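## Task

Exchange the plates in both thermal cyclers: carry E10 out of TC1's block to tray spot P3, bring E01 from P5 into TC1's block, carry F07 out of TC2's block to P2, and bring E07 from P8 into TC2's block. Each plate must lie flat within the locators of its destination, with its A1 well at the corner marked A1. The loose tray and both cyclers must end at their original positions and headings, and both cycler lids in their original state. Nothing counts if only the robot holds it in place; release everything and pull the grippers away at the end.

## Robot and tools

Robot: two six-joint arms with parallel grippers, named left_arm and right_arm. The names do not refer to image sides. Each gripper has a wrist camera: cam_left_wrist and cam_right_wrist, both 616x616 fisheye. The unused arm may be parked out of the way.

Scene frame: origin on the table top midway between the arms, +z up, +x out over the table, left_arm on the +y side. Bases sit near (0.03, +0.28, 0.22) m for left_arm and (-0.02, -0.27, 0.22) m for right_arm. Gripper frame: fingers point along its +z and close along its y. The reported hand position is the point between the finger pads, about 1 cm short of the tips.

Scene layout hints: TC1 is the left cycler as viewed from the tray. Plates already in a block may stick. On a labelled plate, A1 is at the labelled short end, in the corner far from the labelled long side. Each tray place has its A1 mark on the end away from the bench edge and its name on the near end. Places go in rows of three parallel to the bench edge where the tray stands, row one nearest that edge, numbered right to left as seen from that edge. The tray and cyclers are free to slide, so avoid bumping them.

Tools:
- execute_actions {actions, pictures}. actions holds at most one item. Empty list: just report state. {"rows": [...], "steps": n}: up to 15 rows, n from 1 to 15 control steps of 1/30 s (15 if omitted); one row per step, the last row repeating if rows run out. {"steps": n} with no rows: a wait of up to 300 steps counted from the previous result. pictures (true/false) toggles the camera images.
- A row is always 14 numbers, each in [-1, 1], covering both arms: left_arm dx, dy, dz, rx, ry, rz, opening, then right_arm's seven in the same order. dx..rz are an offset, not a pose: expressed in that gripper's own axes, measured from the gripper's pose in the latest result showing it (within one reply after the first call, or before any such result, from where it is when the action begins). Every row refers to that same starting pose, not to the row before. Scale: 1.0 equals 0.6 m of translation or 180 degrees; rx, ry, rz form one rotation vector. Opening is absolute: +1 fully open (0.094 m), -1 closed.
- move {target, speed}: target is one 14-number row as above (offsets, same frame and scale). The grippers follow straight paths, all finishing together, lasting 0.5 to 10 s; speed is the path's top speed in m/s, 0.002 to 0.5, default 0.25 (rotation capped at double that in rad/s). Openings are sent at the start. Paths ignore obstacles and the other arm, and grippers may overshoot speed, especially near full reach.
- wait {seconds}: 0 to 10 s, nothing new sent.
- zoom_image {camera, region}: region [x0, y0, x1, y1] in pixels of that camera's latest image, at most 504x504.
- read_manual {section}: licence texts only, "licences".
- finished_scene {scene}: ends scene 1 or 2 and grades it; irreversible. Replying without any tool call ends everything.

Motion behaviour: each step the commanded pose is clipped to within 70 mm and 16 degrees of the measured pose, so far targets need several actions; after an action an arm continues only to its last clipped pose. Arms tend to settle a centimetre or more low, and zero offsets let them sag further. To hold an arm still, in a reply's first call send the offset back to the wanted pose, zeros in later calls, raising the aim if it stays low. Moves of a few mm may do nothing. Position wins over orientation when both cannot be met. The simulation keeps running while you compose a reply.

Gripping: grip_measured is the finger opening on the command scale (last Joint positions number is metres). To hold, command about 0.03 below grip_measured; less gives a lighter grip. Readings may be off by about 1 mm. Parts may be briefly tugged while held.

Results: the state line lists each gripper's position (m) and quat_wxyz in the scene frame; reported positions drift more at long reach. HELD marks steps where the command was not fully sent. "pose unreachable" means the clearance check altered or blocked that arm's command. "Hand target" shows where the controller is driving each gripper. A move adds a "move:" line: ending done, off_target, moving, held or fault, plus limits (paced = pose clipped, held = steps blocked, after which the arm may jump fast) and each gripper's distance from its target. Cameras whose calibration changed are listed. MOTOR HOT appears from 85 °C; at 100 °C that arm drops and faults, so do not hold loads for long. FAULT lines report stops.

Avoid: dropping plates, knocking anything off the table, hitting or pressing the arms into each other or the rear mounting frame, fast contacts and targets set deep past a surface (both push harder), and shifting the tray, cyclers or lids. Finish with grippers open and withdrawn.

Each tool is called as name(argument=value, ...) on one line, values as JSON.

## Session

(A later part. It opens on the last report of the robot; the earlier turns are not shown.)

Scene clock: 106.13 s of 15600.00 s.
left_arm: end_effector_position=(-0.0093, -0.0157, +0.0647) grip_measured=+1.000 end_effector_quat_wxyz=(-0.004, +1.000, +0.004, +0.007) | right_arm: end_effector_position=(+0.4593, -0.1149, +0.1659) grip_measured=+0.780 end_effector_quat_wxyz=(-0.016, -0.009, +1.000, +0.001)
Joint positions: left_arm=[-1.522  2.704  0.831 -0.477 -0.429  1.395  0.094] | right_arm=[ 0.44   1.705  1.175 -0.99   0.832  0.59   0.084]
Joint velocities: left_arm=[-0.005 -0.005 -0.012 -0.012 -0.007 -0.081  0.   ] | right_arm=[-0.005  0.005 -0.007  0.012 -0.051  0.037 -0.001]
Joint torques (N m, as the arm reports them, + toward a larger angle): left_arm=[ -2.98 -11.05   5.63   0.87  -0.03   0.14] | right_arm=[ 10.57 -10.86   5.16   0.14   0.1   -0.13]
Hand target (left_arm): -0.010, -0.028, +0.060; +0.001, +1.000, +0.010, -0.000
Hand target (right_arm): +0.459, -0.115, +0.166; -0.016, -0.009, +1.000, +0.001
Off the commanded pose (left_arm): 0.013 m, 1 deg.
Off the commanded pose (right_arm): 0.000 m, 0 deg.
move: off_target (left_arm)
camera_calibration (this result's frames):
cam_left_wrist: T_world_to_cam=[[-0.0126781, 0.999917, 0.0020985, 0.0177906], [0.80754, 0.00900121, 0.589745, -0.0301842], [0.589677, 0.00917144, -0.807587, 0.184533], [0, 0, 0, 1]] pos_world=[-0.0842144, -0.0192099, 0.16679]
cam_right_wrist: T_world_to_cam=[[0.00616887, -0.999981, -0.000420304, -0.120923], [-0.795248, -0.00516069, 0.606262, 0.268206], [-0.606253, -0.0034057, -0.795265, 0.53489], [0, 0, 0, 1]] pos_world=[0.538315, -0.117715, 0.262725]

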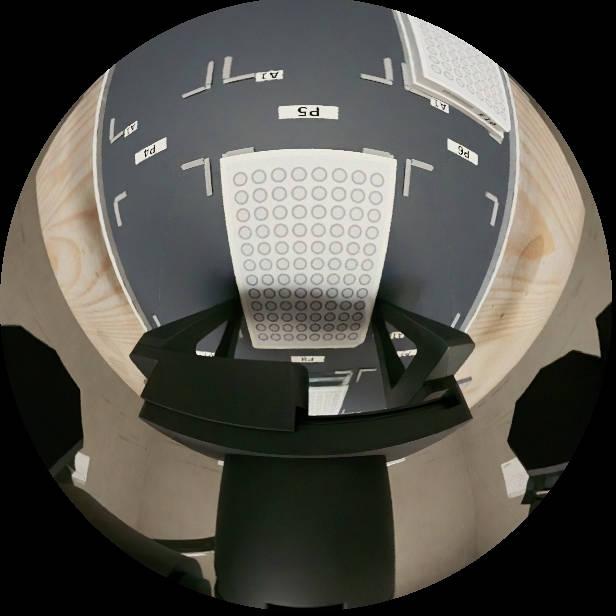

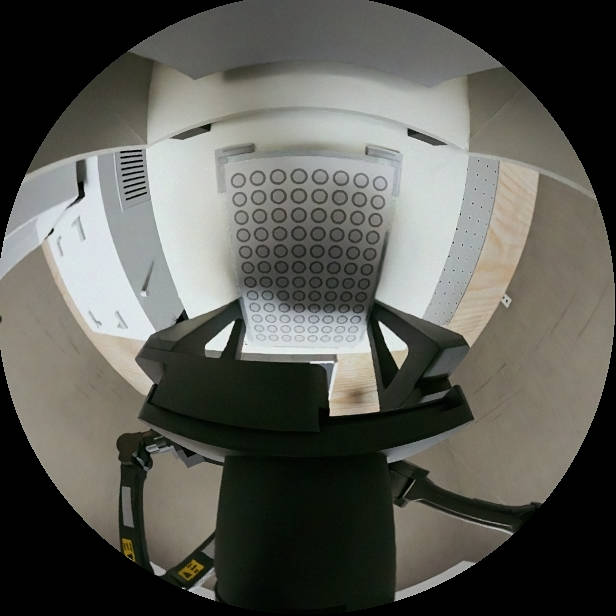

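move(target=[0,0,0,0,0,0,0.73, 0,0,0,0,0,0,0.75], speed=0.03)

move(target=[0,0,-0.3,0,0,0,0.73, 0,0,0,0,0,0,0.75], speed=0.1)

move(target=[0.35,-0.21,-0.05,0,0,-0.5,0.73, 0,0,0,0,0,0,0.75], speed=0.2)

Scene clock: 108.17 s of 15600.00 s.
left_arm: end_effector_position=(-0.0091, -0.0154, +0.0648) grip_measured=+0.759 end_effector_quat_wxyz=(-0.004, +1.000, +0.003, +0.007) | right_arm: end_effector_position=(+0.4593, -0.1149, +0.1659) grip_measured=+0.780 end_effector_quat_wxyz=(-0.016, -0.009, +1.000, +0.001)
Joint positions: left_arm=[-1.522  2.703  0.83  -0.478 -0.43   1.396  0.083] | right_arm=[ 0.44   1.705  1.175 -0.99   0.832  0.59   0.084]
Joint velocities: left_arm=[-0.015  0.015 -0.002 -0.002 -0.051 -0.022  0.   ] | right_arm=[-0.015 -0.005 -0.002 -0.012  0.051 -0.022 -0.   ]
Joint torques (N m, as the arm reports them, + toward a larger angle): left_arm=[ -4.65 -12.57   3.38   0.14   0.1   -0.02] | right_arm=[ 10.58 -10.88   5.15   0.13   0.1   -0.13]
Hand target (left_arm): -0.009, -0.016, +0.065; -0.004, +1.000, +0.004, +0.007
Hand target (right_arm): +0.459, -0.115, +0.166; -0.016, -0.009, +1.000, +0.001
Off the commanded pose (left_arm): 0.000 m, 0 deg.
Off the commanded pose (right_arm): 0.000 m, 0 deg.
move: done
camera_calibration (this result's frames):
cam_left_wrist: T_world_to_cam=[[-0.0112222, 0.999933, 0.00273347, 0.0174834], [0.807268, 0.0074467, 0.590138, -0.030398], [0.590078, 0.00882929, -0.807298, 0.184483], [0, 0, 0, 1]] pos_world=[-0.0841238, -0.0188847, 0.166824]
cam_right_wrist: T_world_to_cam=[[0.00616887, -0.999981, -0.000420304, -0.120923], [-0.795248, -0.00516069, 0.606262, 0.268206], [-0.606253, -0.0034057, -0.795265, 0.53489], [0, 0, 0, 1]] pos_world=[0.538315, -0.117715, 0.262725]

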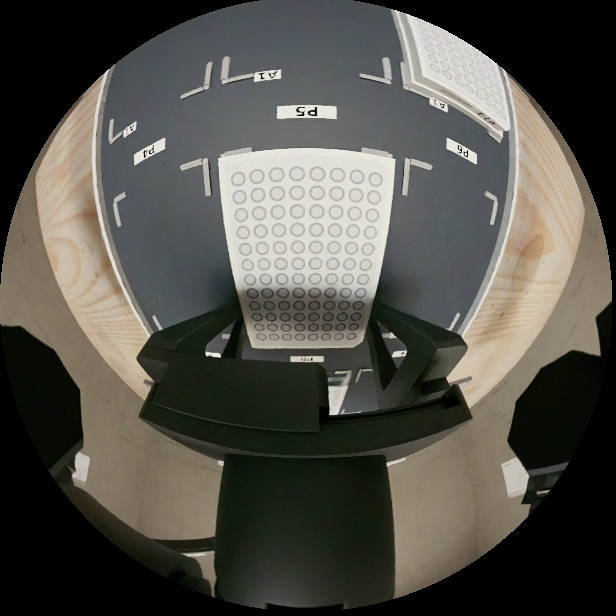

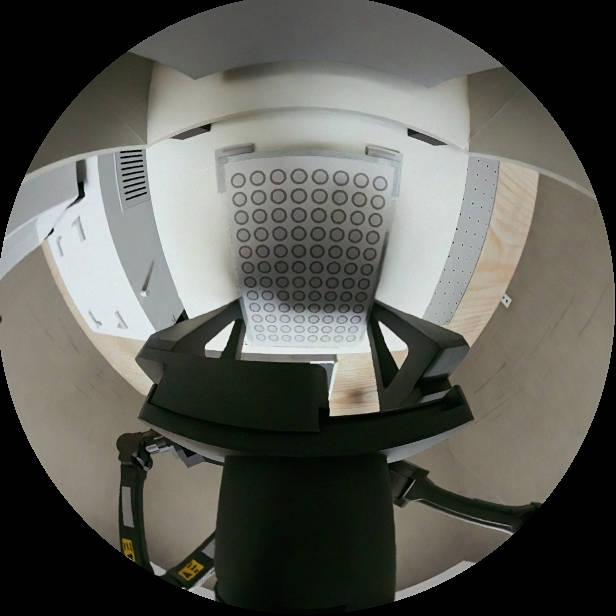

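Scene clock: 110.37 s of 15600.00 s.
left_arm: end_effector_position=(-0.0068, +0.0005, +0.2293) grip_measured=+0.759 end_effector_quat_wxyz=(-0.024, +1.000, -0.002, +0.009) | right_arm: end_effector_position=(+0.4593, -0.1149, +0.1659) grip_measured=+0.780 end_effector_quat_wxyz=(-0.016, -0.009, +1.000, +0.001)
Joint positions: left_arm=[-1.723  2.348  0.917 -1.013 -0.276  1.247  0.083] | right_arm=[ 0.44   1.705  1.175 -0.99   0.832  0.59   0.084]
Joint velocities: left_arm=[ 0.005 -0.005 -0.012 -0.007  0.037  0.007  0.   ] | right_arm=[-0.005 -0.015  0.002 -0.012  0.022 -0.051 -0.001]
Joint torques (N m, as the arm reports them, + toward a larger angle): left_arm=[ -5.3  -11.57   9.8   -0.32   0.26  -0.09] | right_arm=[ 10.59 -10.88   5.15   0.14   0.1   -0.13]
Hand target (left_arm): -0.012, -0.015, +0.245; -0.004, +1.000, +0.003, +0.007
Hand target (right_arm): +0.459, -0.115, +0.166; -0.016, -0.009, +1.000, +0.001
Off the commanded pose (left_arm): 0.024 m, 2 deg.
Off the commanded pose (right_arm): 0.000 m, 0 deg.
move: off_target (left_arm)
camera_calibration (this result's frames):
cam_left_wrist: T_world_to_cam=[[-0.00134877, 0.999089, 0.0426434, -0.00794621], [0.804971, -0.0242161, 0.592819, -0.130092], [0.593312, 0.0351263, -0.804206, 0.315047], [0, 0, 0, 1]] pos_world=[-0.0822111, -0.00627778, 0.330823]
cam_right_wrist: T_world_to_cam=[[0.00616887, -0.999981, -0.000420304, -0.120923], [-0.795248, -0.00516069, 0.606262, 0.268206], [-0.606253, -0.0034057, -0.795265, 0.53489], [0, 0, 0, 1]] pos_world=[0.538315, -0.117715, 0.262725]

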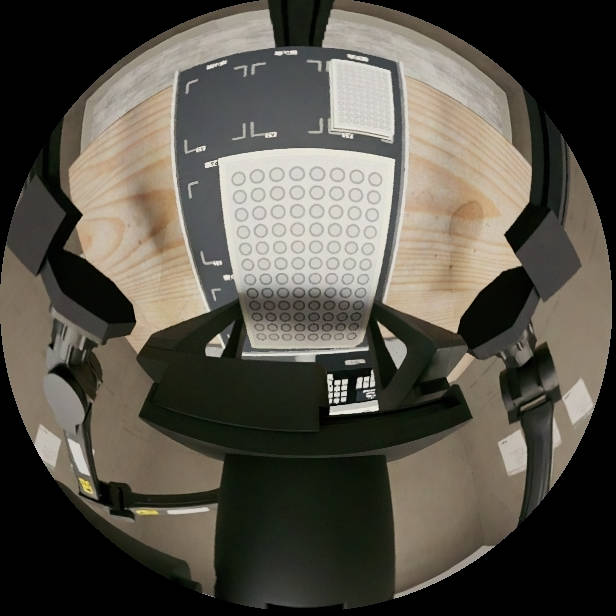

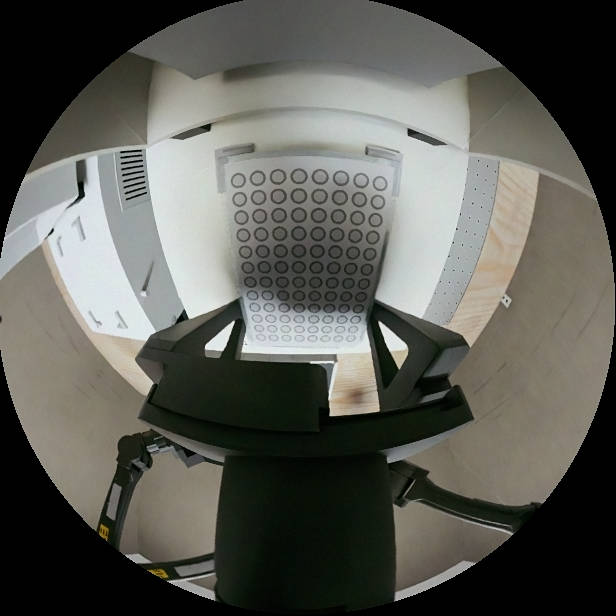

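Scene clock: 114.77 s of 15600.00 s.
left_arm: end_effector_position=(+0.2005, +0.1167, +0.2723) grip_measured=+0.759 end_effector_quat_wxyz=(-0.002, +0.717, +0.697, +0.021) | right_arm: end_effector_position=(+0.4593, -0.1149, +0.1659) grip_measured=+0.780 end_effector_quat_wxyz=(-0.016, -0.009, +1.000, +0.001)
Joint positions: left_arm=[-1.245  1.733  0.728 -1.253 -0.627  0.083  0.083] | right_arm=[ 0.44   1.705  1.175 -0.99   0.832  0.59   0.084]
Joint velocities: left_arm=[-0.005 -0.005 -0.007  0.007 -0.051  0.037 -0.   ] | right_arm=[-0.005 -0.015 -0.012  0.007 -0.007  0.037 -0.   ]
Joint torques (N m, as the arm reports them, + toward a larger angle): left_arm=[-4.04 -4.9   6.23 -0.35 -0.1  -0.07] | right_arm=[ 10.56 -10.89   5.16   0.15   0.1   -0.13]
Hand target (left_arm): +0.204, +0.122, +0.269; -0.010, +0.709, +0.705, +0.022
Hand target (right_arm): +0.459, -0.115, +0.166; -0.016, -0.009, +1.000, +0.001
Off the commanded pose (left_arm): 0.008 m, 2 deg.
Off the commanded pose (right_arm): 0.000 m, 0 deg.
move: done
camera_calibration (this result's frames):
cam_left_wrist: T_world_to_cam=[[-0.999238, 0.023367, -0.0312524, 0.208437], [-0.000274052, 0.796666, 0.604419, -0.25713], [0.0390212, 0.603968, -0.796053, 0.26507], [0, 0, 0, 1]] pos_world=[0.197864, 0.0398822, 0.372938]
cam_right_wrist: T_world_to_cam=[[0.00616887, -0.999981, -0.000420304, -0.120923], [-0.795248, -0.00516069, 0.606262, 0.268206], [-0.606253, -0.0034057, -0.795265, 0.53489], [0, 0, 0, 1]] pos_world=[0.538315, -0.117715, 0.262725]

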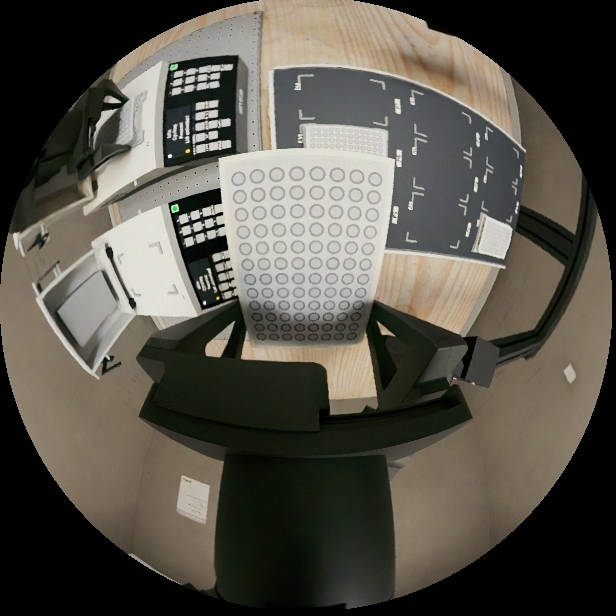

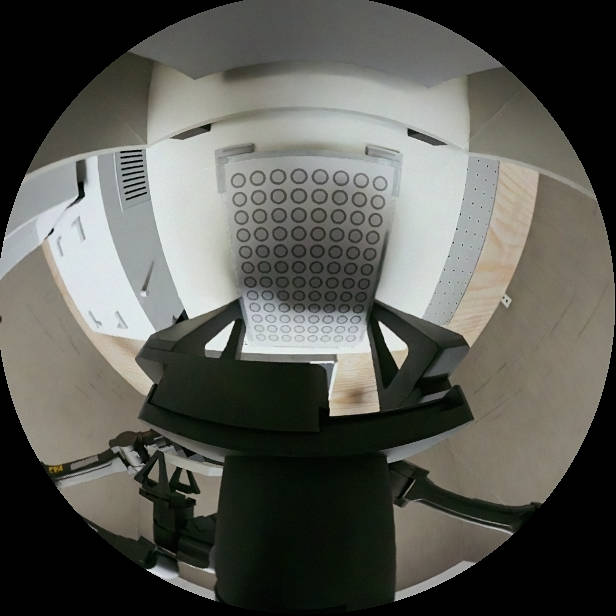

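move(target=[0.024,0.43,0.087,0,0,-0.509,0.73, 0,0,0,0,0,0,0.75], speed=0.15)

Scene clock: 121.07 s of 15600.00 s.
left_arm: end_effector_position=(+0.4433, +0.1228, +0.2315) grip_measured=+0.759 end_effector_quat_wxyz=(+0.013, +0.027, +0.999, +0.015) | right_arm: end_effector_position=(+0.4593, -0.1149, +0.1659) grip_measured=+0.780 end_effector_quat_wxyz=(-0.016, -0.009, +1.000, +0.001)
Joint positions: left_arm=[-0.713  1.743  1.091 -1.146 -0.871 -0.805  0.083] | right_arm=[ 0.44   1.705  1.175 -0.99   0.832  0.59   0.084]
Joint velocities: left_arm=[ 0.005 -0.005  0.012  0.007  0.022  0.007 -0.001] | right_arm=[-0.015 -0.005 -0.007  0.007 -0.037  0.051 -0.   ]
Joint torques (N m, as the arm reports them, + toward a larger angle): left_arm=[-8.39 -7.42  7.82  0.55 -0.17 -0.1 ] | right_arm=[ 10.54 -10.86   5.17   0.14   0.1   -0.13]
Hand target (left_arm): +0.460, +0.123, +0.228; +0.013, +0.000, +1.000, +0.014
Hand target (right_arm): +0.459, -0.115, +0.166; -0.016, -0.009, +1.000, +0.001
Off the commanded pose (left_arm): 0.017 m, 3 deg.
Off the commanded pose (right_arm): 0.000 m, 0 deg.
move: off_target (left_arm)
camera_calibration (this result's frames):
cam_left_wrist: T_world_to_cam=[[-0.0473853, -0.998198, -0.0368284, 0.154502], [-0.829806, 0.018814, 0.557735, 0.236787], [-0.556037, 0.0569889, -0.829202, 0.558102], [0, 0, 0, 1]] pos_world=[0.514134, 0.117963, 0.336405]
cam_right_wrist: T_world_to_cam=[[0.00616887, -0.999981, -0.000420304, -0.120923], [-0.795248, -0.00516069, 0.606262, 0.268206], [-0.606253, -0.0034057, -0.795265, 0.53489], [0, 0, 0, 1]] pos_world=[0.538315, -0.117715, 0.262725]

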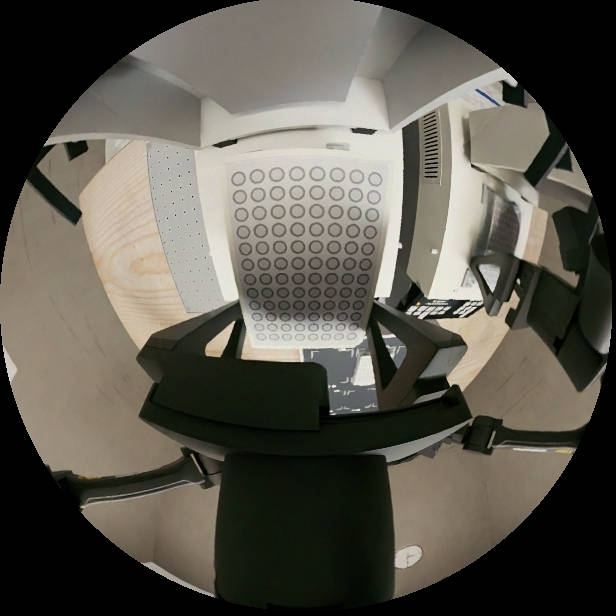

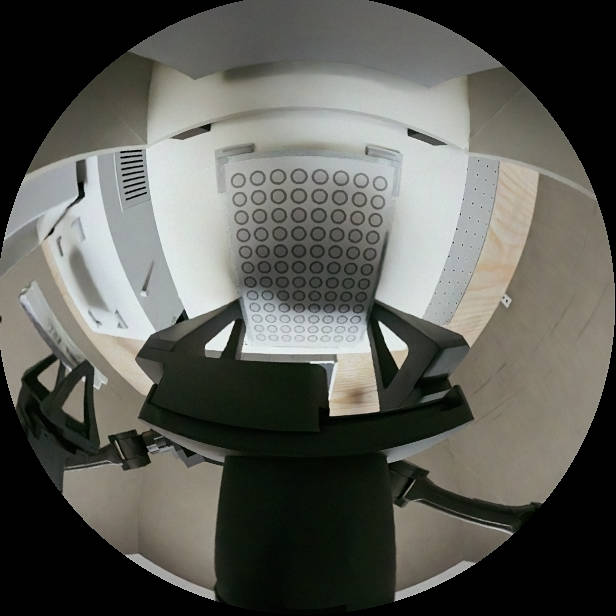

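move(target=[-0.025,0.022,0.08,0.0095,0.008,-0.021,0.73, 0,0,0,0,0,0,0.75], speed=0.05)

Scene clock: 123.20 s of 15600.00 s.
left_arm: end_effector_position=(+0.4596, +0.1297, +0.1920) grip_measured=+0.759 end_effector_quat_wxyz=(+0.006, -0.002, +1.000, -0.001) | right_arm: end_effector_position=(+0.4593, -0.1149, +0.1659) grip_measured=+0.780 end_effector_quat_wxyz=(-0.016, -0.009, +1.000, +0.001)
Joint positions: left_arm=[-0.613  1.743  1.062 -0.982 -0.854 -0.696  0.083] | right_arm=[ 0.44   1.705  1.175 -0.99   0.832  0.59   0.084]
Joint velocities: left_arm=[ 0.005  0.015 -0.007 -0.002 -0.037  0.037 -0.   ] | right_arm=[-0.005  0.005 -0.007 -0.007  0.007 -0.022 -0.   ]
Joint torques (N m, as the arm reports them, + toward a larger angle): left_arm=[-9.01 -9.47  3.98  0.63  0.09  0.09] | right_arm=[ 10.58 -10.88   5.17   0.12   0.1   -0.13]
Hand target (left_arm): +0.460, +0.136, +0.185; +0.000, -0.006, +1.000, +0.000
Hand target (right_arm): +0.459, -0.115, +0.166; -0.016, -0.009, +1.000, +0.001
Off the commanded pose (left_arm): 0.010 m, 1 deg.
Off the commanded pose (right_arm): 0.000 m, 0 deg.
move: done
camera_calibration (this result's frames):
cam_left_wrist: T_world_to_cam=[[0.00937021, -0.999952, -0.00279335, 0.12823], [-0.822537, -0.00929619, 0.568636, 0.270403], [-0.568635, -0.00303061, -0.822585, 0.546347], [0, 0, 0, 1]] pos_world=[0.531886, 0.132394, 0.296014]
cam_right_wrist: T_world_to_cam=[[0.00616887, -0.999981, -0.000420304, -0.120923], [-0.795248, -0.00516069, 0.606262, 0.268206], [-0.606253, -0.0034057, -0.795265, 0.53489], [0, 0, 0, 1]] pos_world=[0.538315, -0.117715, 0.262725]

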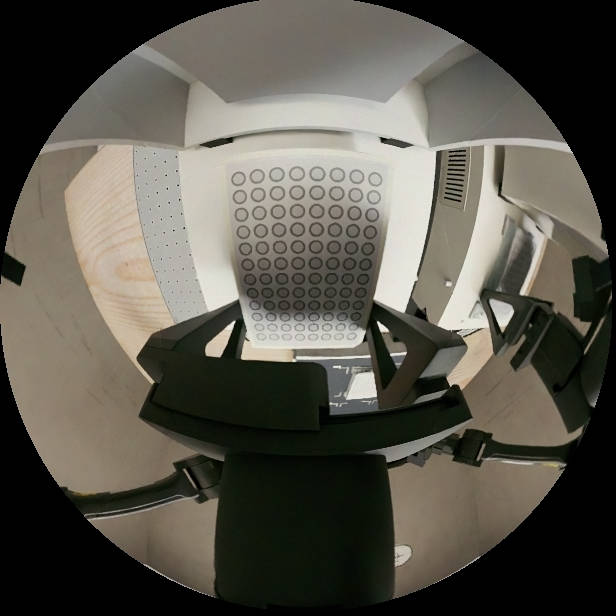

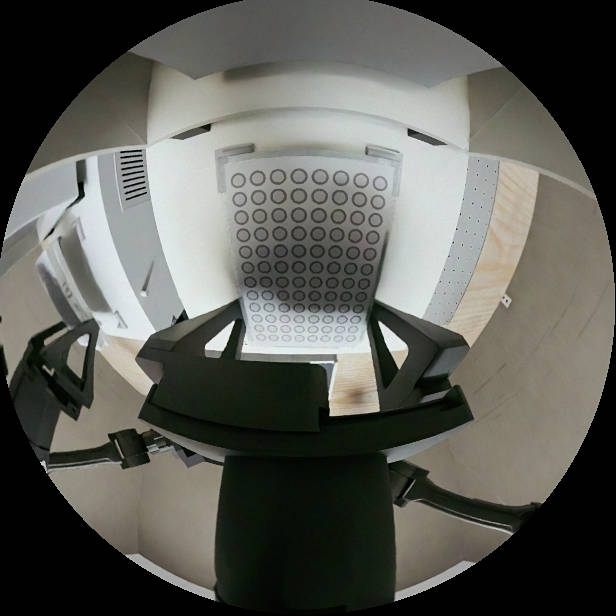

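Centred. Descend to ~0.172.

move(target=[0.004,0.008,0.05,0,0,0,0.73, 0,0,0,0,0,0,0.75], speed=0.03)

Scene clock: 124.97 s of 15600.00 s.
left_arm: end_effector_position=(+0.4592, +0.1292, +0.1740) grip_measured=+0.759 end_effector_quat_wxyz=(+0.014, -0.002, +1.000, -0.009) | right_arm: end_effector_position=(+0.4593, -0.1149, +0.1659) grip_measured=+0.780 end_effector_quat_wxyz=(-0.016, -0.009, +1.000, +0.001)
Joint positions: left_arm=[-0.583  1.743  1.022 -0.875 -0.854 -0.626  0.083] | right_arm=[ 0.44   1.705  1.175 -0.99   0.832  0.59   0.084]
Joint velocities: left_arm=[-0.015 -0.015 -0.012  0.002  0.007  0.051  0.   ] | right_arm=[ 0.005  0.005  0.012 -0.002  0.037  0.022  0.   ]
Joint torques (N m, as the arm reports them, + toward a larger angle): left_arm=[-9.07 -8.65  3.8   0.69 -0.15  0.11] | right_arm=[ 10.58 -10.86   5.16   0.14   0.1   -0.13]
Hand target (left_arm): +0.458, +0.134, +0.162; +0.006, -0.002, +1.000, -0.001
Hand target (right_arm): +0.459, -0.115, +0.166; -0.016, -0.009, +1.000, +0.001
Off the commanded pose (left_arm): 0.013 m, 1 deg.
Off the commanded pose (right_arm): 0.000 m, 0 deg.
move: off_target (left_arm)
camera_calibration (this result's frames):
cam_left_wrist: T_world_to_cam=[[0.00973974, -0.999882, 0.0118463, 0.124952], [-0.83146, -0.00151676, 0.555583, 0.28566], [-0.555499, -0.015261, -0.831377, 0.528369], [0, 0, 0, 1]] pos_world=[0.529807, 0.133434, 0.279086]
cam_right_wrist: T_world_to_cam=[[0.00616887, -0.999981, -0.000420304, -0.120923], [-0.795248, -0.00516069, 0.606262, 0.268206], [-0.606253, -0.0034057, -0.795265, 0.53489], [0, 0, 0, 1]] pos_world=[0.538315, -0.117715, 0.262725]

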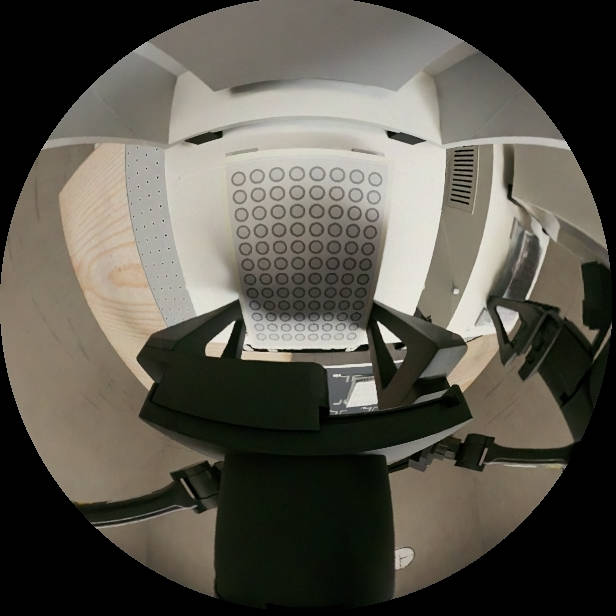

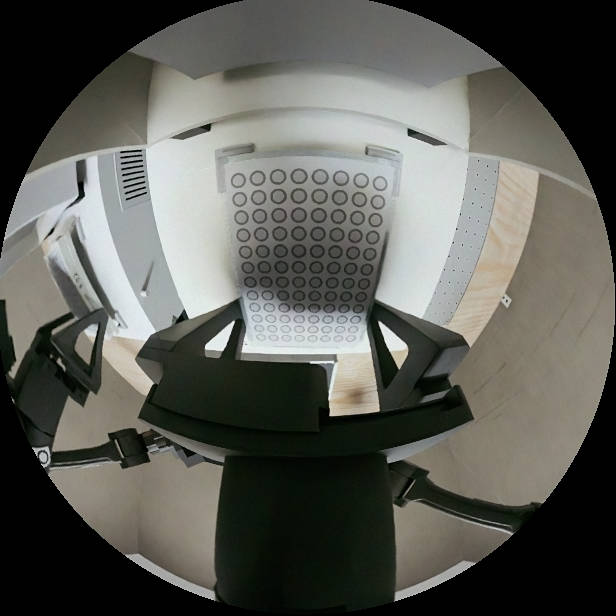

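move(target=[0.002,0.012,0.04,0,0,0,0.73, 0,0,0,0,0,0,0.75], speed=0.02)

Scene clock: 127.20 s of 15600.00 s.
left_arm: end_effector_position=(+0.4599, +0.1258, +0.1650) grip_measured=+0.759 end_effector_quat_wxyz=(+0.025, +0.004, +1.000, -0.017) | right_arm: end_effector_position=(+0.4593, -0.1149, +0.1659) grip_measured=+0.780 end_effector_quat_wxyz=(-0.016, -0.009, +1.000, +0.001)
Joint positions: left_arm=[-0.571  1.743  0.996 -0.792 -0.852 -0.564  0.083] | right_arm=[ 0.44   1.705  1.175 -0.99   0.832  0.59   0.084]
Joint velocities: left_arm=[-0.015 -0.005 -0.007 -0.002 -0.037  0.066 -0.   ] | right_arm=[-0.015 -0.024 -0.017 -0.012  0.022  0.081  0.   ]
Joint torques (N m, as the arm reports them, + toward a larger angle): left_arm=[-7.74 -9.05  3.5   0.69 -0.07  0.09] | right_arm=[ 10.61 -10.89   5.16   0.13   0.1   -0.13]
Hand target (left_arm): +0.458, +0.136, +0.150; +0.014, -0.002, +1.000, -0.009
Hand target (right_arm): +0.459, -0.115, +0.166; -0.016, -0.009, +1.000, +0.001
Off the commanded pose (left_arm): 0.018 m, 2 deg.
Off the commanded pose (right_arm): 0.000 m, 0 deg.
move: off_target (left_arm)
camera_calibration (this result's frames):
cam_left_wrist: T_world_to_cam=[[-0.00282801, -0.999593, 0.028389, 0.124722], [-0.84334, 0.0176396, 0.537091, 0.297324], [-0.537373, -0.0224226, -0.843047, 0.515678], [0, 0, 0, 1]] pos_world=[0.528209, 0.130989, 0.27151]
cam_right_wrist: T_world_to_cam=[[0.00616887, -0.999981, -0.000420304, -0.120923], [-0.795248, -0.00516069, 0.606262, 0.268206], [-0.606253, -0.0034057, -0.795265, 0.53489], [0, 0, 0, 1]] pos_world=[0.538315, -0.117715, 0.262725]

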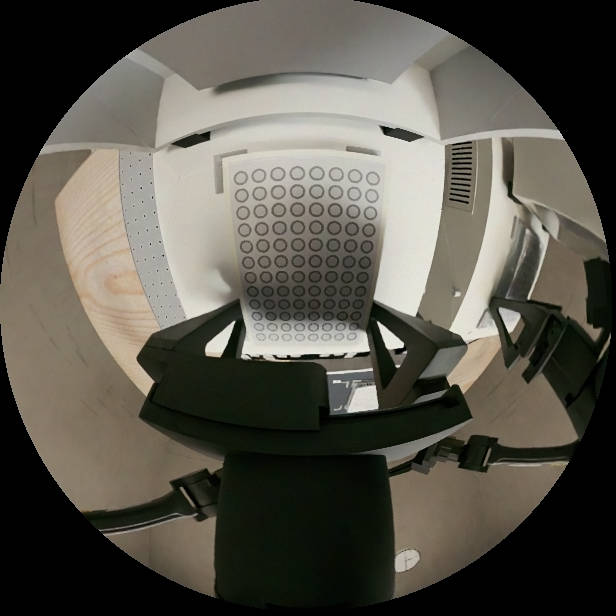

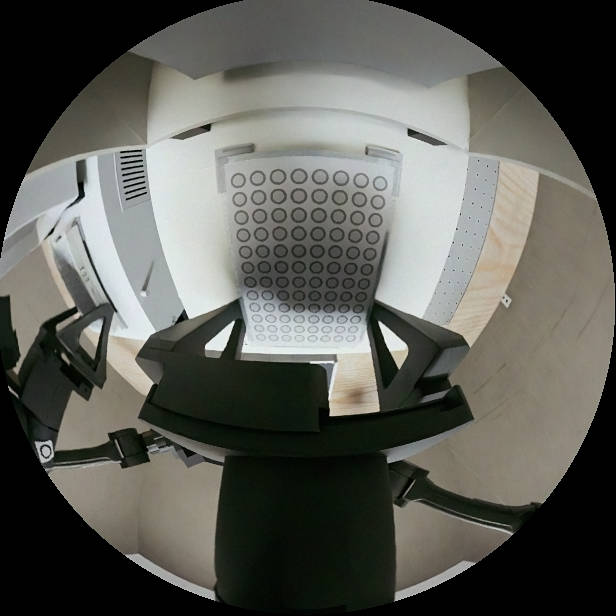

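move(target=[0,0.016,-0.012,-0.011,0.016,-0.005,0.73, 0,0,0,0,0,0,0.75], speed=0.02)

Scene clock: 129.83 s of 15600.00 s.
left_arm: end_effector_position=(+0.4476, +0.1378, +0.1672) grip_measured=+0.759 end_effector_quat_wxyz=(-0.005, +0.008, +1.000, +0.003) | right_arm: end_effector_position=(+0.4593, -0.1149, +0.1659) grip_measured=+0.780 end_effector_quat_wxyz=(-0.016, -0.009, +1.000, +0.001)
Joint positions: left_arm=[-0.571  1.743  1.009 -0.915 -0.851 -0.638  0.083] | right_arm=[ 0.44   1.705  1.175 -0.99   0.832  0.59   0.084]
Joint velocities: left_arm=[-0.005 -0.015 -0.017 -0.027 -0.007  0.037 -0.001] | right_arm=[ 0.005 -0.015 -0.017  0.007  0.007 -0.022  0.001]
Joint torques (N m, as the arm reports them, + toward a larger angle): left_arm=[-10.58  -8.88   6.52  -0.32  -0.09  -0.1 ] | right_arm=[ 10.54 -10.89   5.16   0.14   0.1   -0.13]
Hand target (left_arm): +0.459, +0.136, +0.172; -0.000, -0.004, +1.000, +0.000
Hand target (right_arm): +0.459, -0.115, +0.166; -0.016, -0.009, +1.000, +0.001
Off the commanded pose (left_arm): 0.013 m, 1 deg.
Off the commanded pose (right_arm): 0.000 m, 0 deg.
move: off_target (left_arm)
camera_calibration (this result's frames):
cam_left_wrist: T_world_to_cam=[[-0.010262, -0.999882, -0.011454, 0.14664], [-0.810137, 0.00159903, 0.586239, 0.264753], [-0.586151, 0.0152953, -0.810057, 0.522366], [0, 0, 0, 1]] pos_world=[0.522177, 0.138209, 0.269617]
cam_right_wrist: T_world_to_cam=[[0.00616887, -0.999981, -0.000420304, -0.120923], [-0.795248, -0.00516069, 0.606262, 0.268206], [-0.606253, -0.0034057, -0.795265, 0.53489], [0, 0, 0, 1]] pos_world=[0.538315, -0.117715, 0.262725]

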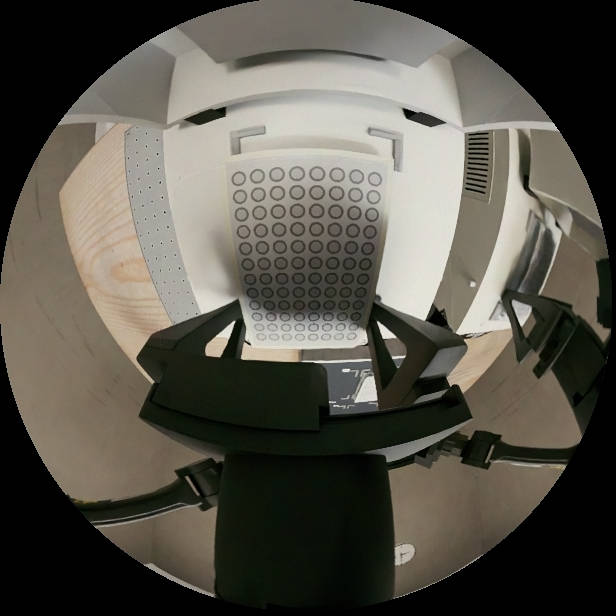

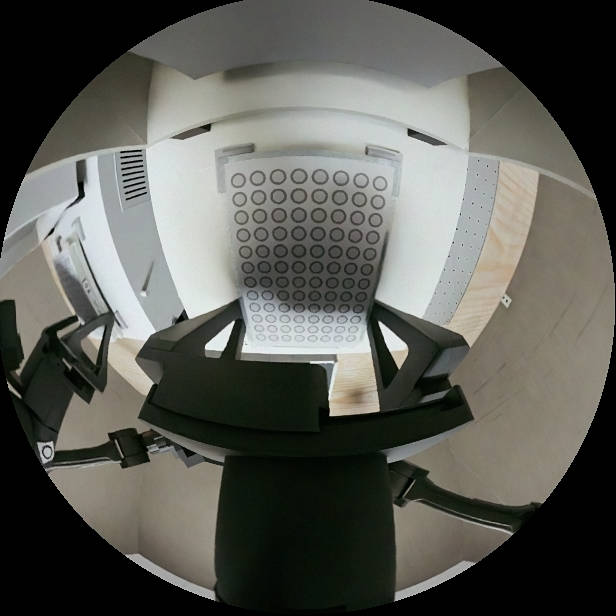

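move(target=[-0.025,-0.006,-0.05,0,0.003,-0.006,0.73, 0,0,0,0,0,0,0.75], speed=0.04)

Scene clock: 131.67 s of 15600.00 s.
left_arm: end_effector_position=(+0.4527, +0.1433, +0.1840) grip_measured=+0.759 end_effector_quat_wxyz=(-0.021, +0.003, +1.000, +0.013) | right_arm: end_effector_position=(+0.4593, -0.1149, +0.1659) grip_measured=+0.780 end_effector_quat_wxyz=(-0.016, -0.009, +1.000, +0.001)
Joint positions: left_arm=[-0.587  1.743  1.064 -1.043 -0.844 -0.712  0.083] | right_arm=[ 0.44   1.705  1.175 -0.99   0.832  0.59   0.084]
Joint velocities: left_arm=[-0.015 -0.005 -0.007  0.007 -0.037  0.007  0.001] | right_arm=[-0.005 -0.015 -0.007 -0.002  0.066  0.007  0.001]
Joint torques (N m, as the arm reports them, + toward a larger angle): left_arm=[-12.94  -8.87   6.96  -0.48   0.09  -0.12] | right_arm=[ 10.57 -10.89   5.16   0.13   0.1   -0.13]
Hand target (left_arm): +0.462, +0.134, +0.197; -0.010, -0.002, +1.000, +0.003
Hand target (right_arm): +0.459, -0.115, +0.166; -0.016, -0.009, +1.000, +0.001
Off the commanded pose (left_arm): 0.019 m, 2 deg.
Off the commanded pose (right_arm): 0.000 m, 0 deg.
move: off_target (left_arm)
camera_calibration (this result's frames):
cam_left_wrist: T_world_to_cam=[[-0.00213562, -0.999525, -0.0307332, 0.152216], [-0.791342, -0.0171002, 0.611134, 0.248577], [-0.611369, 0.0256256, -0.79093, 0.54523], [0, 0, 0, 1]] pos_world=[0.530371, 0.142423, 0.284004]
cam_right_wrist: T_world_to_cam=[[0.00616887, -0.999981, -0.000420304, -0.120923], [-0.795248, -0.00516069, 0.606262, 0.268206], [-0.606253, -0.0034057, -0.795265, 0.53489], [0, 0, 0, 1]] pos_world=[0.538315, -0.117715, 0.262725]

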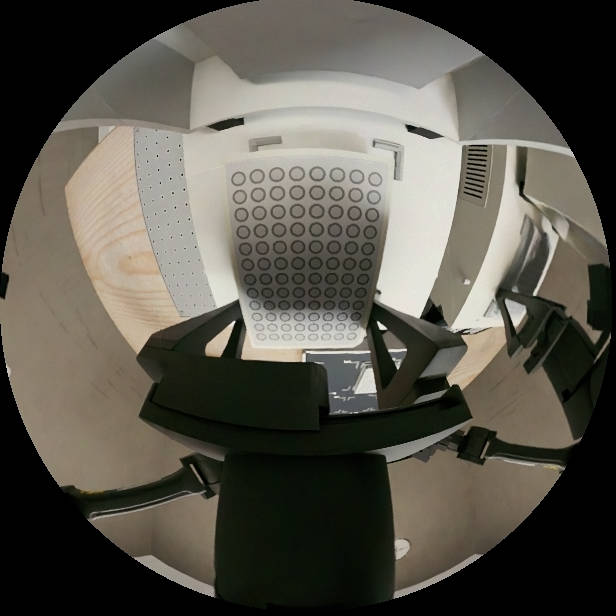

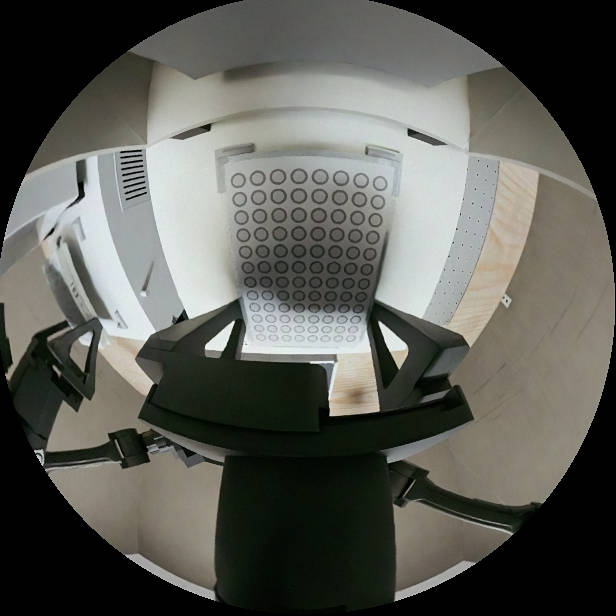

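move(target=[-0.009,-0.012,0.032,0.008,-0.013,-0.004,0.73, 0,0,0,0,0,0,0.75], speed=0.03)

Scene clock: 133.87 s of 15600.00 s.
left_arm: end_effector_position=(+0.4578, +0.1302, +0.1764) grip_measured=+0.759 end_effector_quat_wxyz=(+0.007, -0.002, +1.000, -0.007) | right_arm: end_effector_position=(+0.4593, -0.1149, +0.1659) grip_measured=+0.780 end_effector_quat_wxyz=(-0.016, -0.009, +1.000, +0.001)
Joint positions: left_arm=[-0.586  1.743  1.03  -0.904 -0.848 -0.644  0.083] | right_arm=[ 0.44   1.705  1.175 -0.99   0.832  0.59   0.084]
Joint velocities: left_arm=[ 0.005 -0.015 -0.002  0.007 -0.066 -0.051 -0.   ] | right_arm=[-0.005 -0.015  0.007 -0.017  0.022 -0.051  0.   ]
Joint torques (N m, as the arm reports them, + toward a larger angle): left_arm=[-8.71 -8.61  3.75  0.6  -0.18  0.12] | right_arm=[ 10.57 -10.9    5.17   0.13   0.1   -0.13]
Hand target (left_arm): +0.457, +0.136, +0.165; -0.000, -0.003, +1.000, -0.000
Hand target (right_arm): +0.459, -0.115, +0.166; -0.016, -0.009, +1.000, +0.001
Off the commanded pose (left_arm): 0.014 m, 1 deg.
Off the commanded pose (right_arm): 0.000 m, 0 deg.
move: off_target (left_arm)
camera_calibration (this result's frames):
cam_left_wrist: T_world_to_cam=[[0.00935385, -0.999913, 0.00928841, 0.126627], [-0.824248, -0.00245078, 0.566224, 0.278134], [-0.566152, -0.0129523, -0.824199, 0.53294], [0, 0, 0, 1]] pos_world=[0.529792, 0.1342, 0.280586]
cam_right_wrist: T_world_to_cam=[[0.00616887, -0.999981, -0.000420304, -0.120923], [-0.795248, -0.00516069, 0.606262, 0.268206], [-0.606253, -0.0034057, -0.795265, 0.53489], [0, 0, 0, 1]] pos_world=[0.538315, -0.117715, 0.262725]

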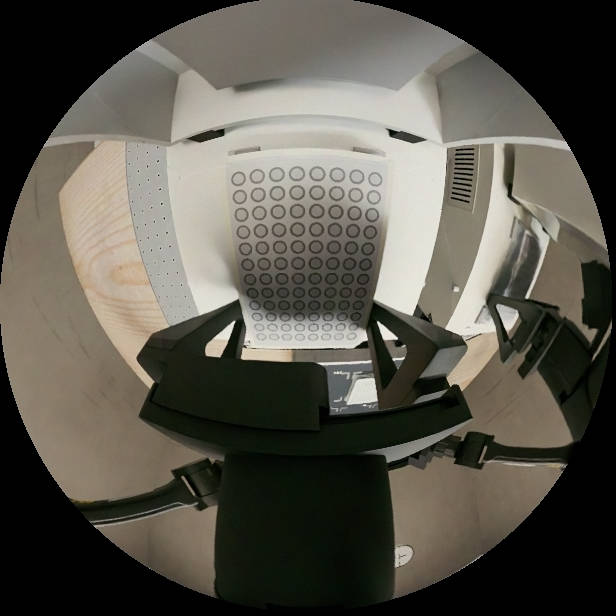

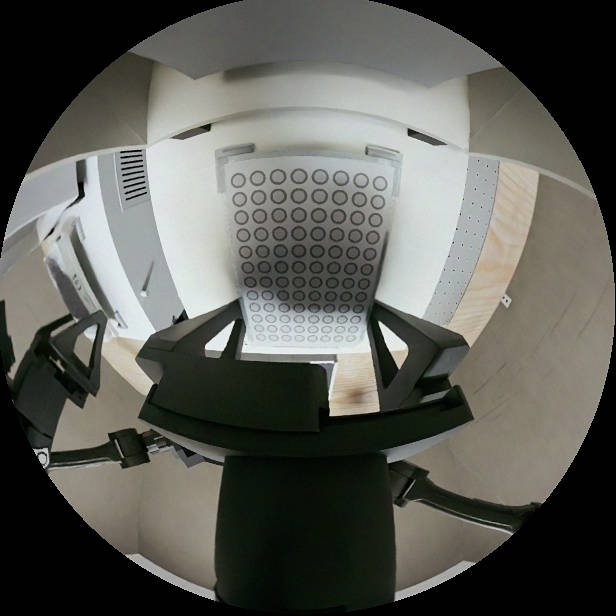

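move(target=[0.001,0.012,0.042,-0.0045,0.0045,0,0.73, 0,0,0,0,0,0,0.75], speed=0.02)

Scene clock: 136.20 s of 15600.00 s.
left_arm: end_effector_position=(+0.4610, +0.1316, +0.1659) grip_measured=+0.759 end_effector_quat_wxyz=(+0.011, -0.004, +1.000, -0.010) | right_arm: end_effector_position=(+0.4593, -0.1149, +0.1659) grip_measured=+0.780 end_effector_quat_wxyz=(-0.016, -0.009, +1.000, +0.001)
Joint positions: left_arm=[-0.563  1.746  1.018 -0.851 -0.849 -0.604  0.083] | right_arm=[ 0.44   1.705  1.175 -0.99   0.832  0.59   0.084]
Joint velocities: left_arm=[-0.005 -0.005 -0.012 -0.002  0.037 -0.007 -0.001] | right_arm=[ 0.005 -0.015 -0.002 -0.012  0.007 -0.051 -0.   ]
Joint torques (N m, as the arm reports them, + toward a larger angle): left_arm=[-8.26 -8.04  3.72  0.57 -0.15  0.1 ] | right_arm=[ 10.56 -10.9    5.18   0.14   0.1   -0.13]
Hand target (left_arm): +0.458, +0.137, +0.152; +0.000, -0.002, +1.000, -0.001
Hand target (right_arm): +0.459, -0.115, +0.166; -0.016, -0.009, +1.000, +0.001
Off the commanded pose (left_arm): 0.016 m, 2 deg.
Off the commanded pose (right_arm): 0.000 m, 0 deg.
move: off_target (left_arm)
camera_calibration (this result's frames):
cam_left_wrist: T_world_to_cam=[[0.0131258, -0.999814, 0.0141326, 0.125485], [-0.828078, -0.00294697, 0.560605, 0.289469], [-0.560459, -0.0190613, -0.827963, 0.524822], [0, 0, 0, 1]] pos_world=[0.532197, 0.136318, 0.270482]
cam_right_wrist: T_world_to_cam=[[0.00616887, -0.999981, -0.000420304, -0.120923], [-0.795248, -0.00516069, 0.606262, 0.268206], [-0.606253, -0.0034057, -0.795265, 0.53489], [0, 0, 0, 1]] pos_world=[0.538315, -0.117715, 0.262725]

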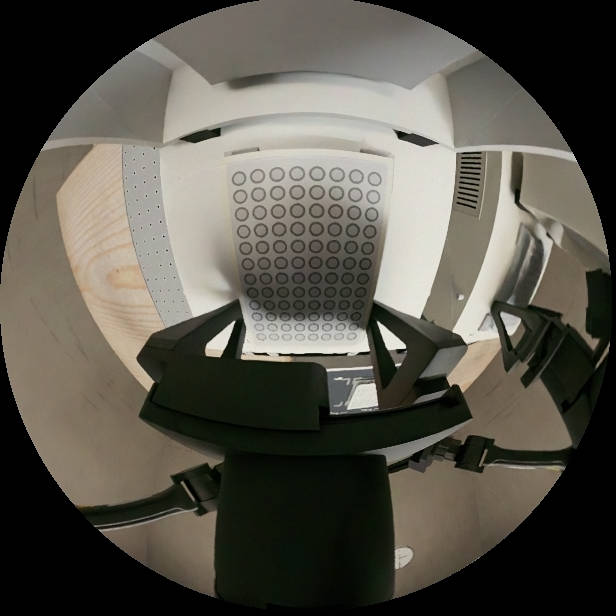

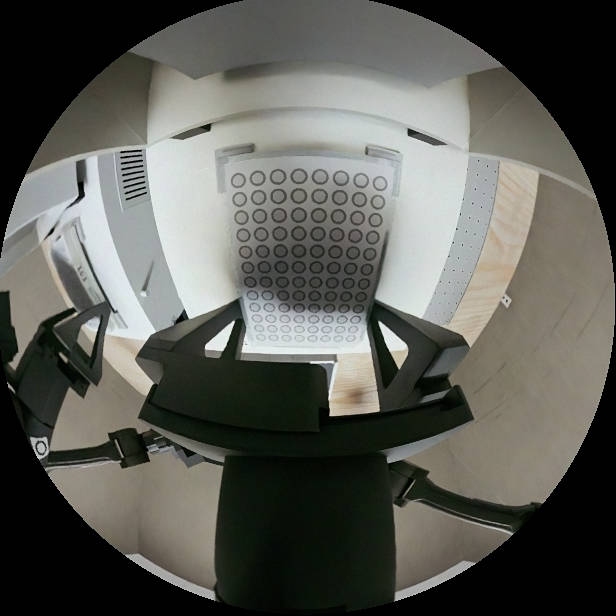

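Release and inspect.

move(target=[0,0,0,0,0,0,0.95, 0,0,0,0,0,0,0.75], speed=0.02)

move(target=[0.03,0,-0.15,0,0,0,0.95, 0,0,0,0,0,0,0.75], speed=0.06)

zoom_image(camera="cam_left_wrist", region=[210, 120, 410, 320])

Scene clock: 138.03 s of 15600.00 s.
left_arm: end_effector_position=(+0.4610, +0.1316, +0.1659) grip_measured=+0.949 end_effector_quat_wxyz=(+0.011, -0.004, +1.000, -0.010) | right_arm: end_effector_position=(+0.4593, -0.1149, +0.1659) grip_measured=+0.780 end_effector_quat_wxyz=(-0.016, -0.009, +1.000, +0.001)
Joint positions: left_arm=[-0.563  1.746  1.018 -0.851 -0.849 -0.604  0.092] | right_arm=[ 0.44   1.705  1.175 -0.99   0.832  0.59   0.084]
Joint velocities: left_arm=[ 0.015 -0.015 -0.012 -0.002 -0.066  0.007 -0.002] | right_arm=[-0.005 -0.005 -0.007  0.027  0.022  0.037 -0.   ]
Joint torques (N m, as the arm reports them, + toward a larger angle): left_arm=[-10.93  -9.2    4.21   0.16   0.    -0.02] | right_arm=[ 10.55 -10.88   5.17   0.14   0.1   -0.13]
Hand target (left_arm): +0.461, +0.132, +0.166; +0.011, -0.004, +1.000, -0.010
Hand target (right_arm): +0.459, -0.115, +0.166; -0.016, -0.009, +1.000, +0.001
Off the commanded pose (left_arm): 0.000 m, 0 deg.
Off the commanded pose (right_arm): 0.000 m, 0 deg.
move: done
camera_calibration (this result's frames):
cam_left_wrist: T_world_to_cam=[[0.0127445, -0.999819, 0.0141244, 0.125663], [-0.828084, -0.00263587, 0.560598, 0.289432], [-0.56046, -0.0188407, -0.827967, 0.524795], [0, 0, 0, 1]] pos_world=[0.532198, 0.13629, 0.270483]
cam_right_wrist: T_world_to_cam=[[0.00616887, -0.999981, -0.000420304, -0.120923], [-0.795248, -0.00516069, 0.606262, 0.268206], [-0.606253, -0.0034057, -0.795265, 0.53489], [0, 0, 0, 1]] pos_world=[0.538315, -0.117715, 0.262725]

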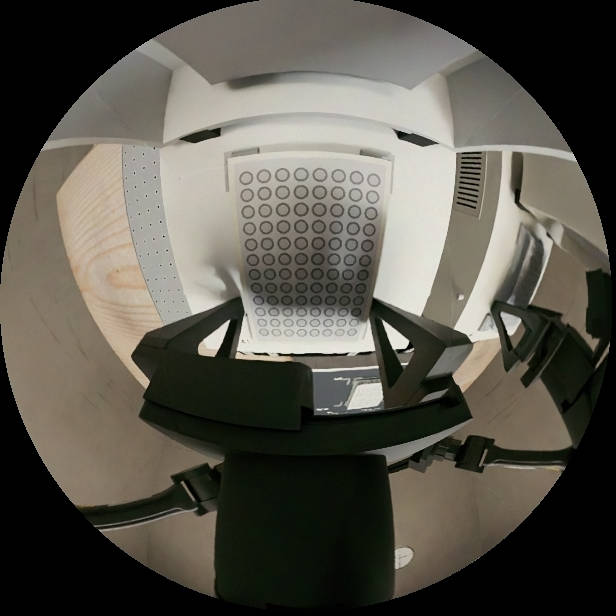

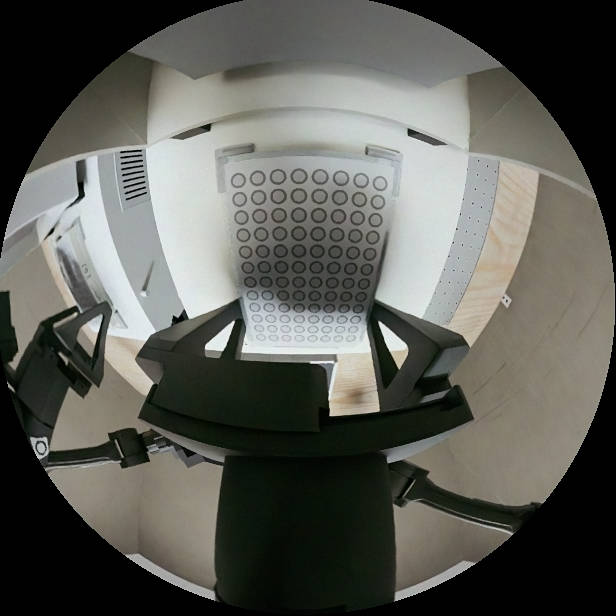

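Scene clock: 139.90 s of 15600.00 s.
left_arm: end_effector_position=(+0.4277, +0.1391, +0.2382) grip_measured=+0.949 end_effector_quat_wxyz=(-0.002, +0.009, +1.000, +0.005) | right_arm: end_effector_position=(+0.4593, -0.1149, +0.1659) grip_measured=+0.780 end_effector_quat_wxyz=(-0.016, -0.009, +1.000, +0.001)
Joint positions: left_arm=[-0.716  1.681  1.047 -1.174 -0.834 -0.849  0.092] | right_arm=[ 0.44   1.705  1.175 -0.99   0.832  0.59   0.084]
Joint velocities: left_arm=[-0.005 -0.005 -0.002 -0.027 -0.022 -0.007 -0.   ] | right_arm=[-0.005 -0.015  0.007  0.002  0.037 -0.007  0.   ]
Joint torques (N m, as the arm reports them, + toward a larger angle): left_arm=[-11.4   -8.43   7.92  -0.34   0.07  -0.12] | right_arm=[ 10.57 -10.91   5.16   0.14   0.1   -0.13]
Hand target (left_arm): +0.440, +0.134, +0.255; +0.011, -0.004, +1.000, -0.009
Hand target (right_arm): +0.459, -0.115, +0.166; -0.016, -0.009, +1.000, +0.001
Off the commanded pose (left_arm): 0.023 m, 3 deg.
Off the commanded pose (right_arm): 0.000 m, 0 deg.
move: off_target (left_arm)
camera_calibration (this result's frames):
cam_left_wrist: T_world_to_cam=[[-0.0135129, -0.9998, -0.0147566, 0.15068], [-0.812968, 0.00239318, 0.582303, 0.209068], [-0.582151, 0.0198653, -0.812838, 0.566488], [0, 0, 0, 1]] pos_world=[0.501783, 0.138896, 0.340945]
cam_right_wrist: T_world_to_cam=[[0.00616887, -0.999981, -0.000420304, -0.120923], [-0.795248, -0.00516069, 0.606262, 0.268206], [-0.606253, -0.0034057, -0.795265, 0.53489], [0, 0, 0, 1]] pos_world=[0.538315, -0.117715, 0.262725]

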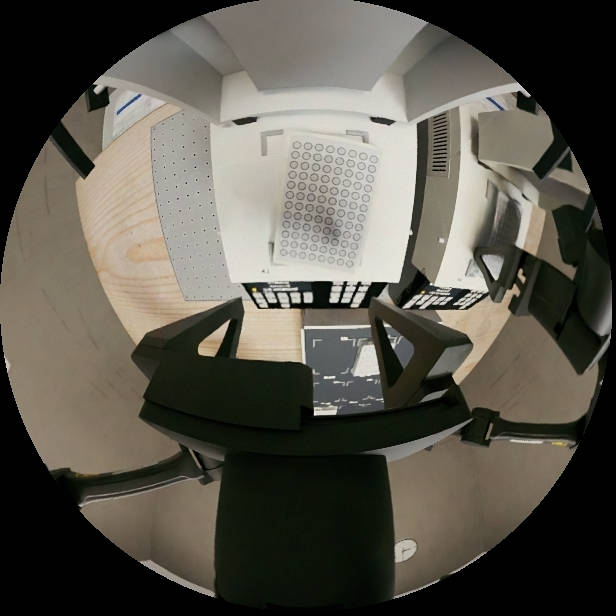

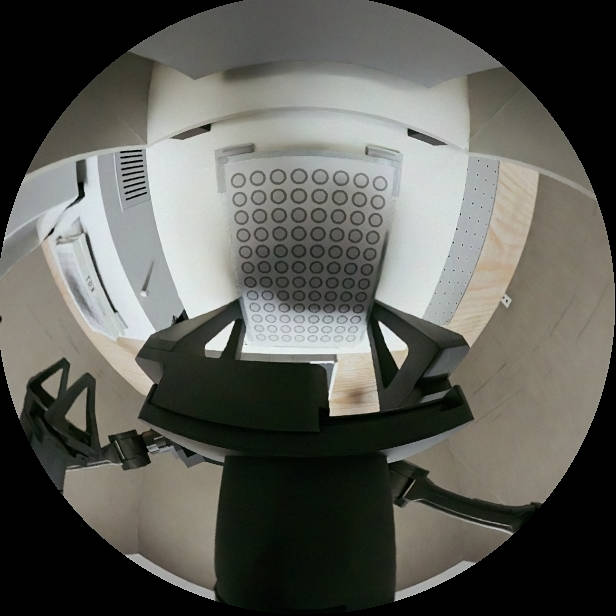

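Region (210, 120, 410, 320) of cam_left_wrist's 616x616 image, scaled by 2.520, with more detail than that image has.

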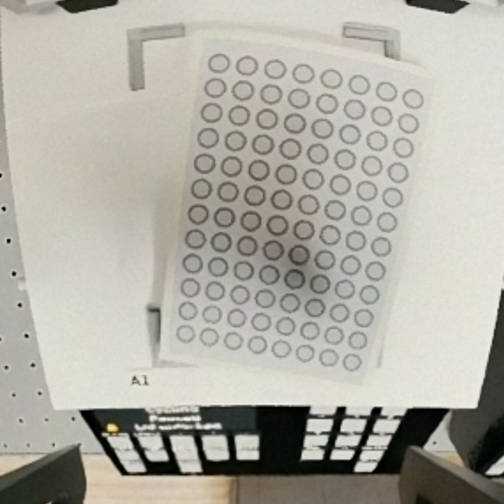

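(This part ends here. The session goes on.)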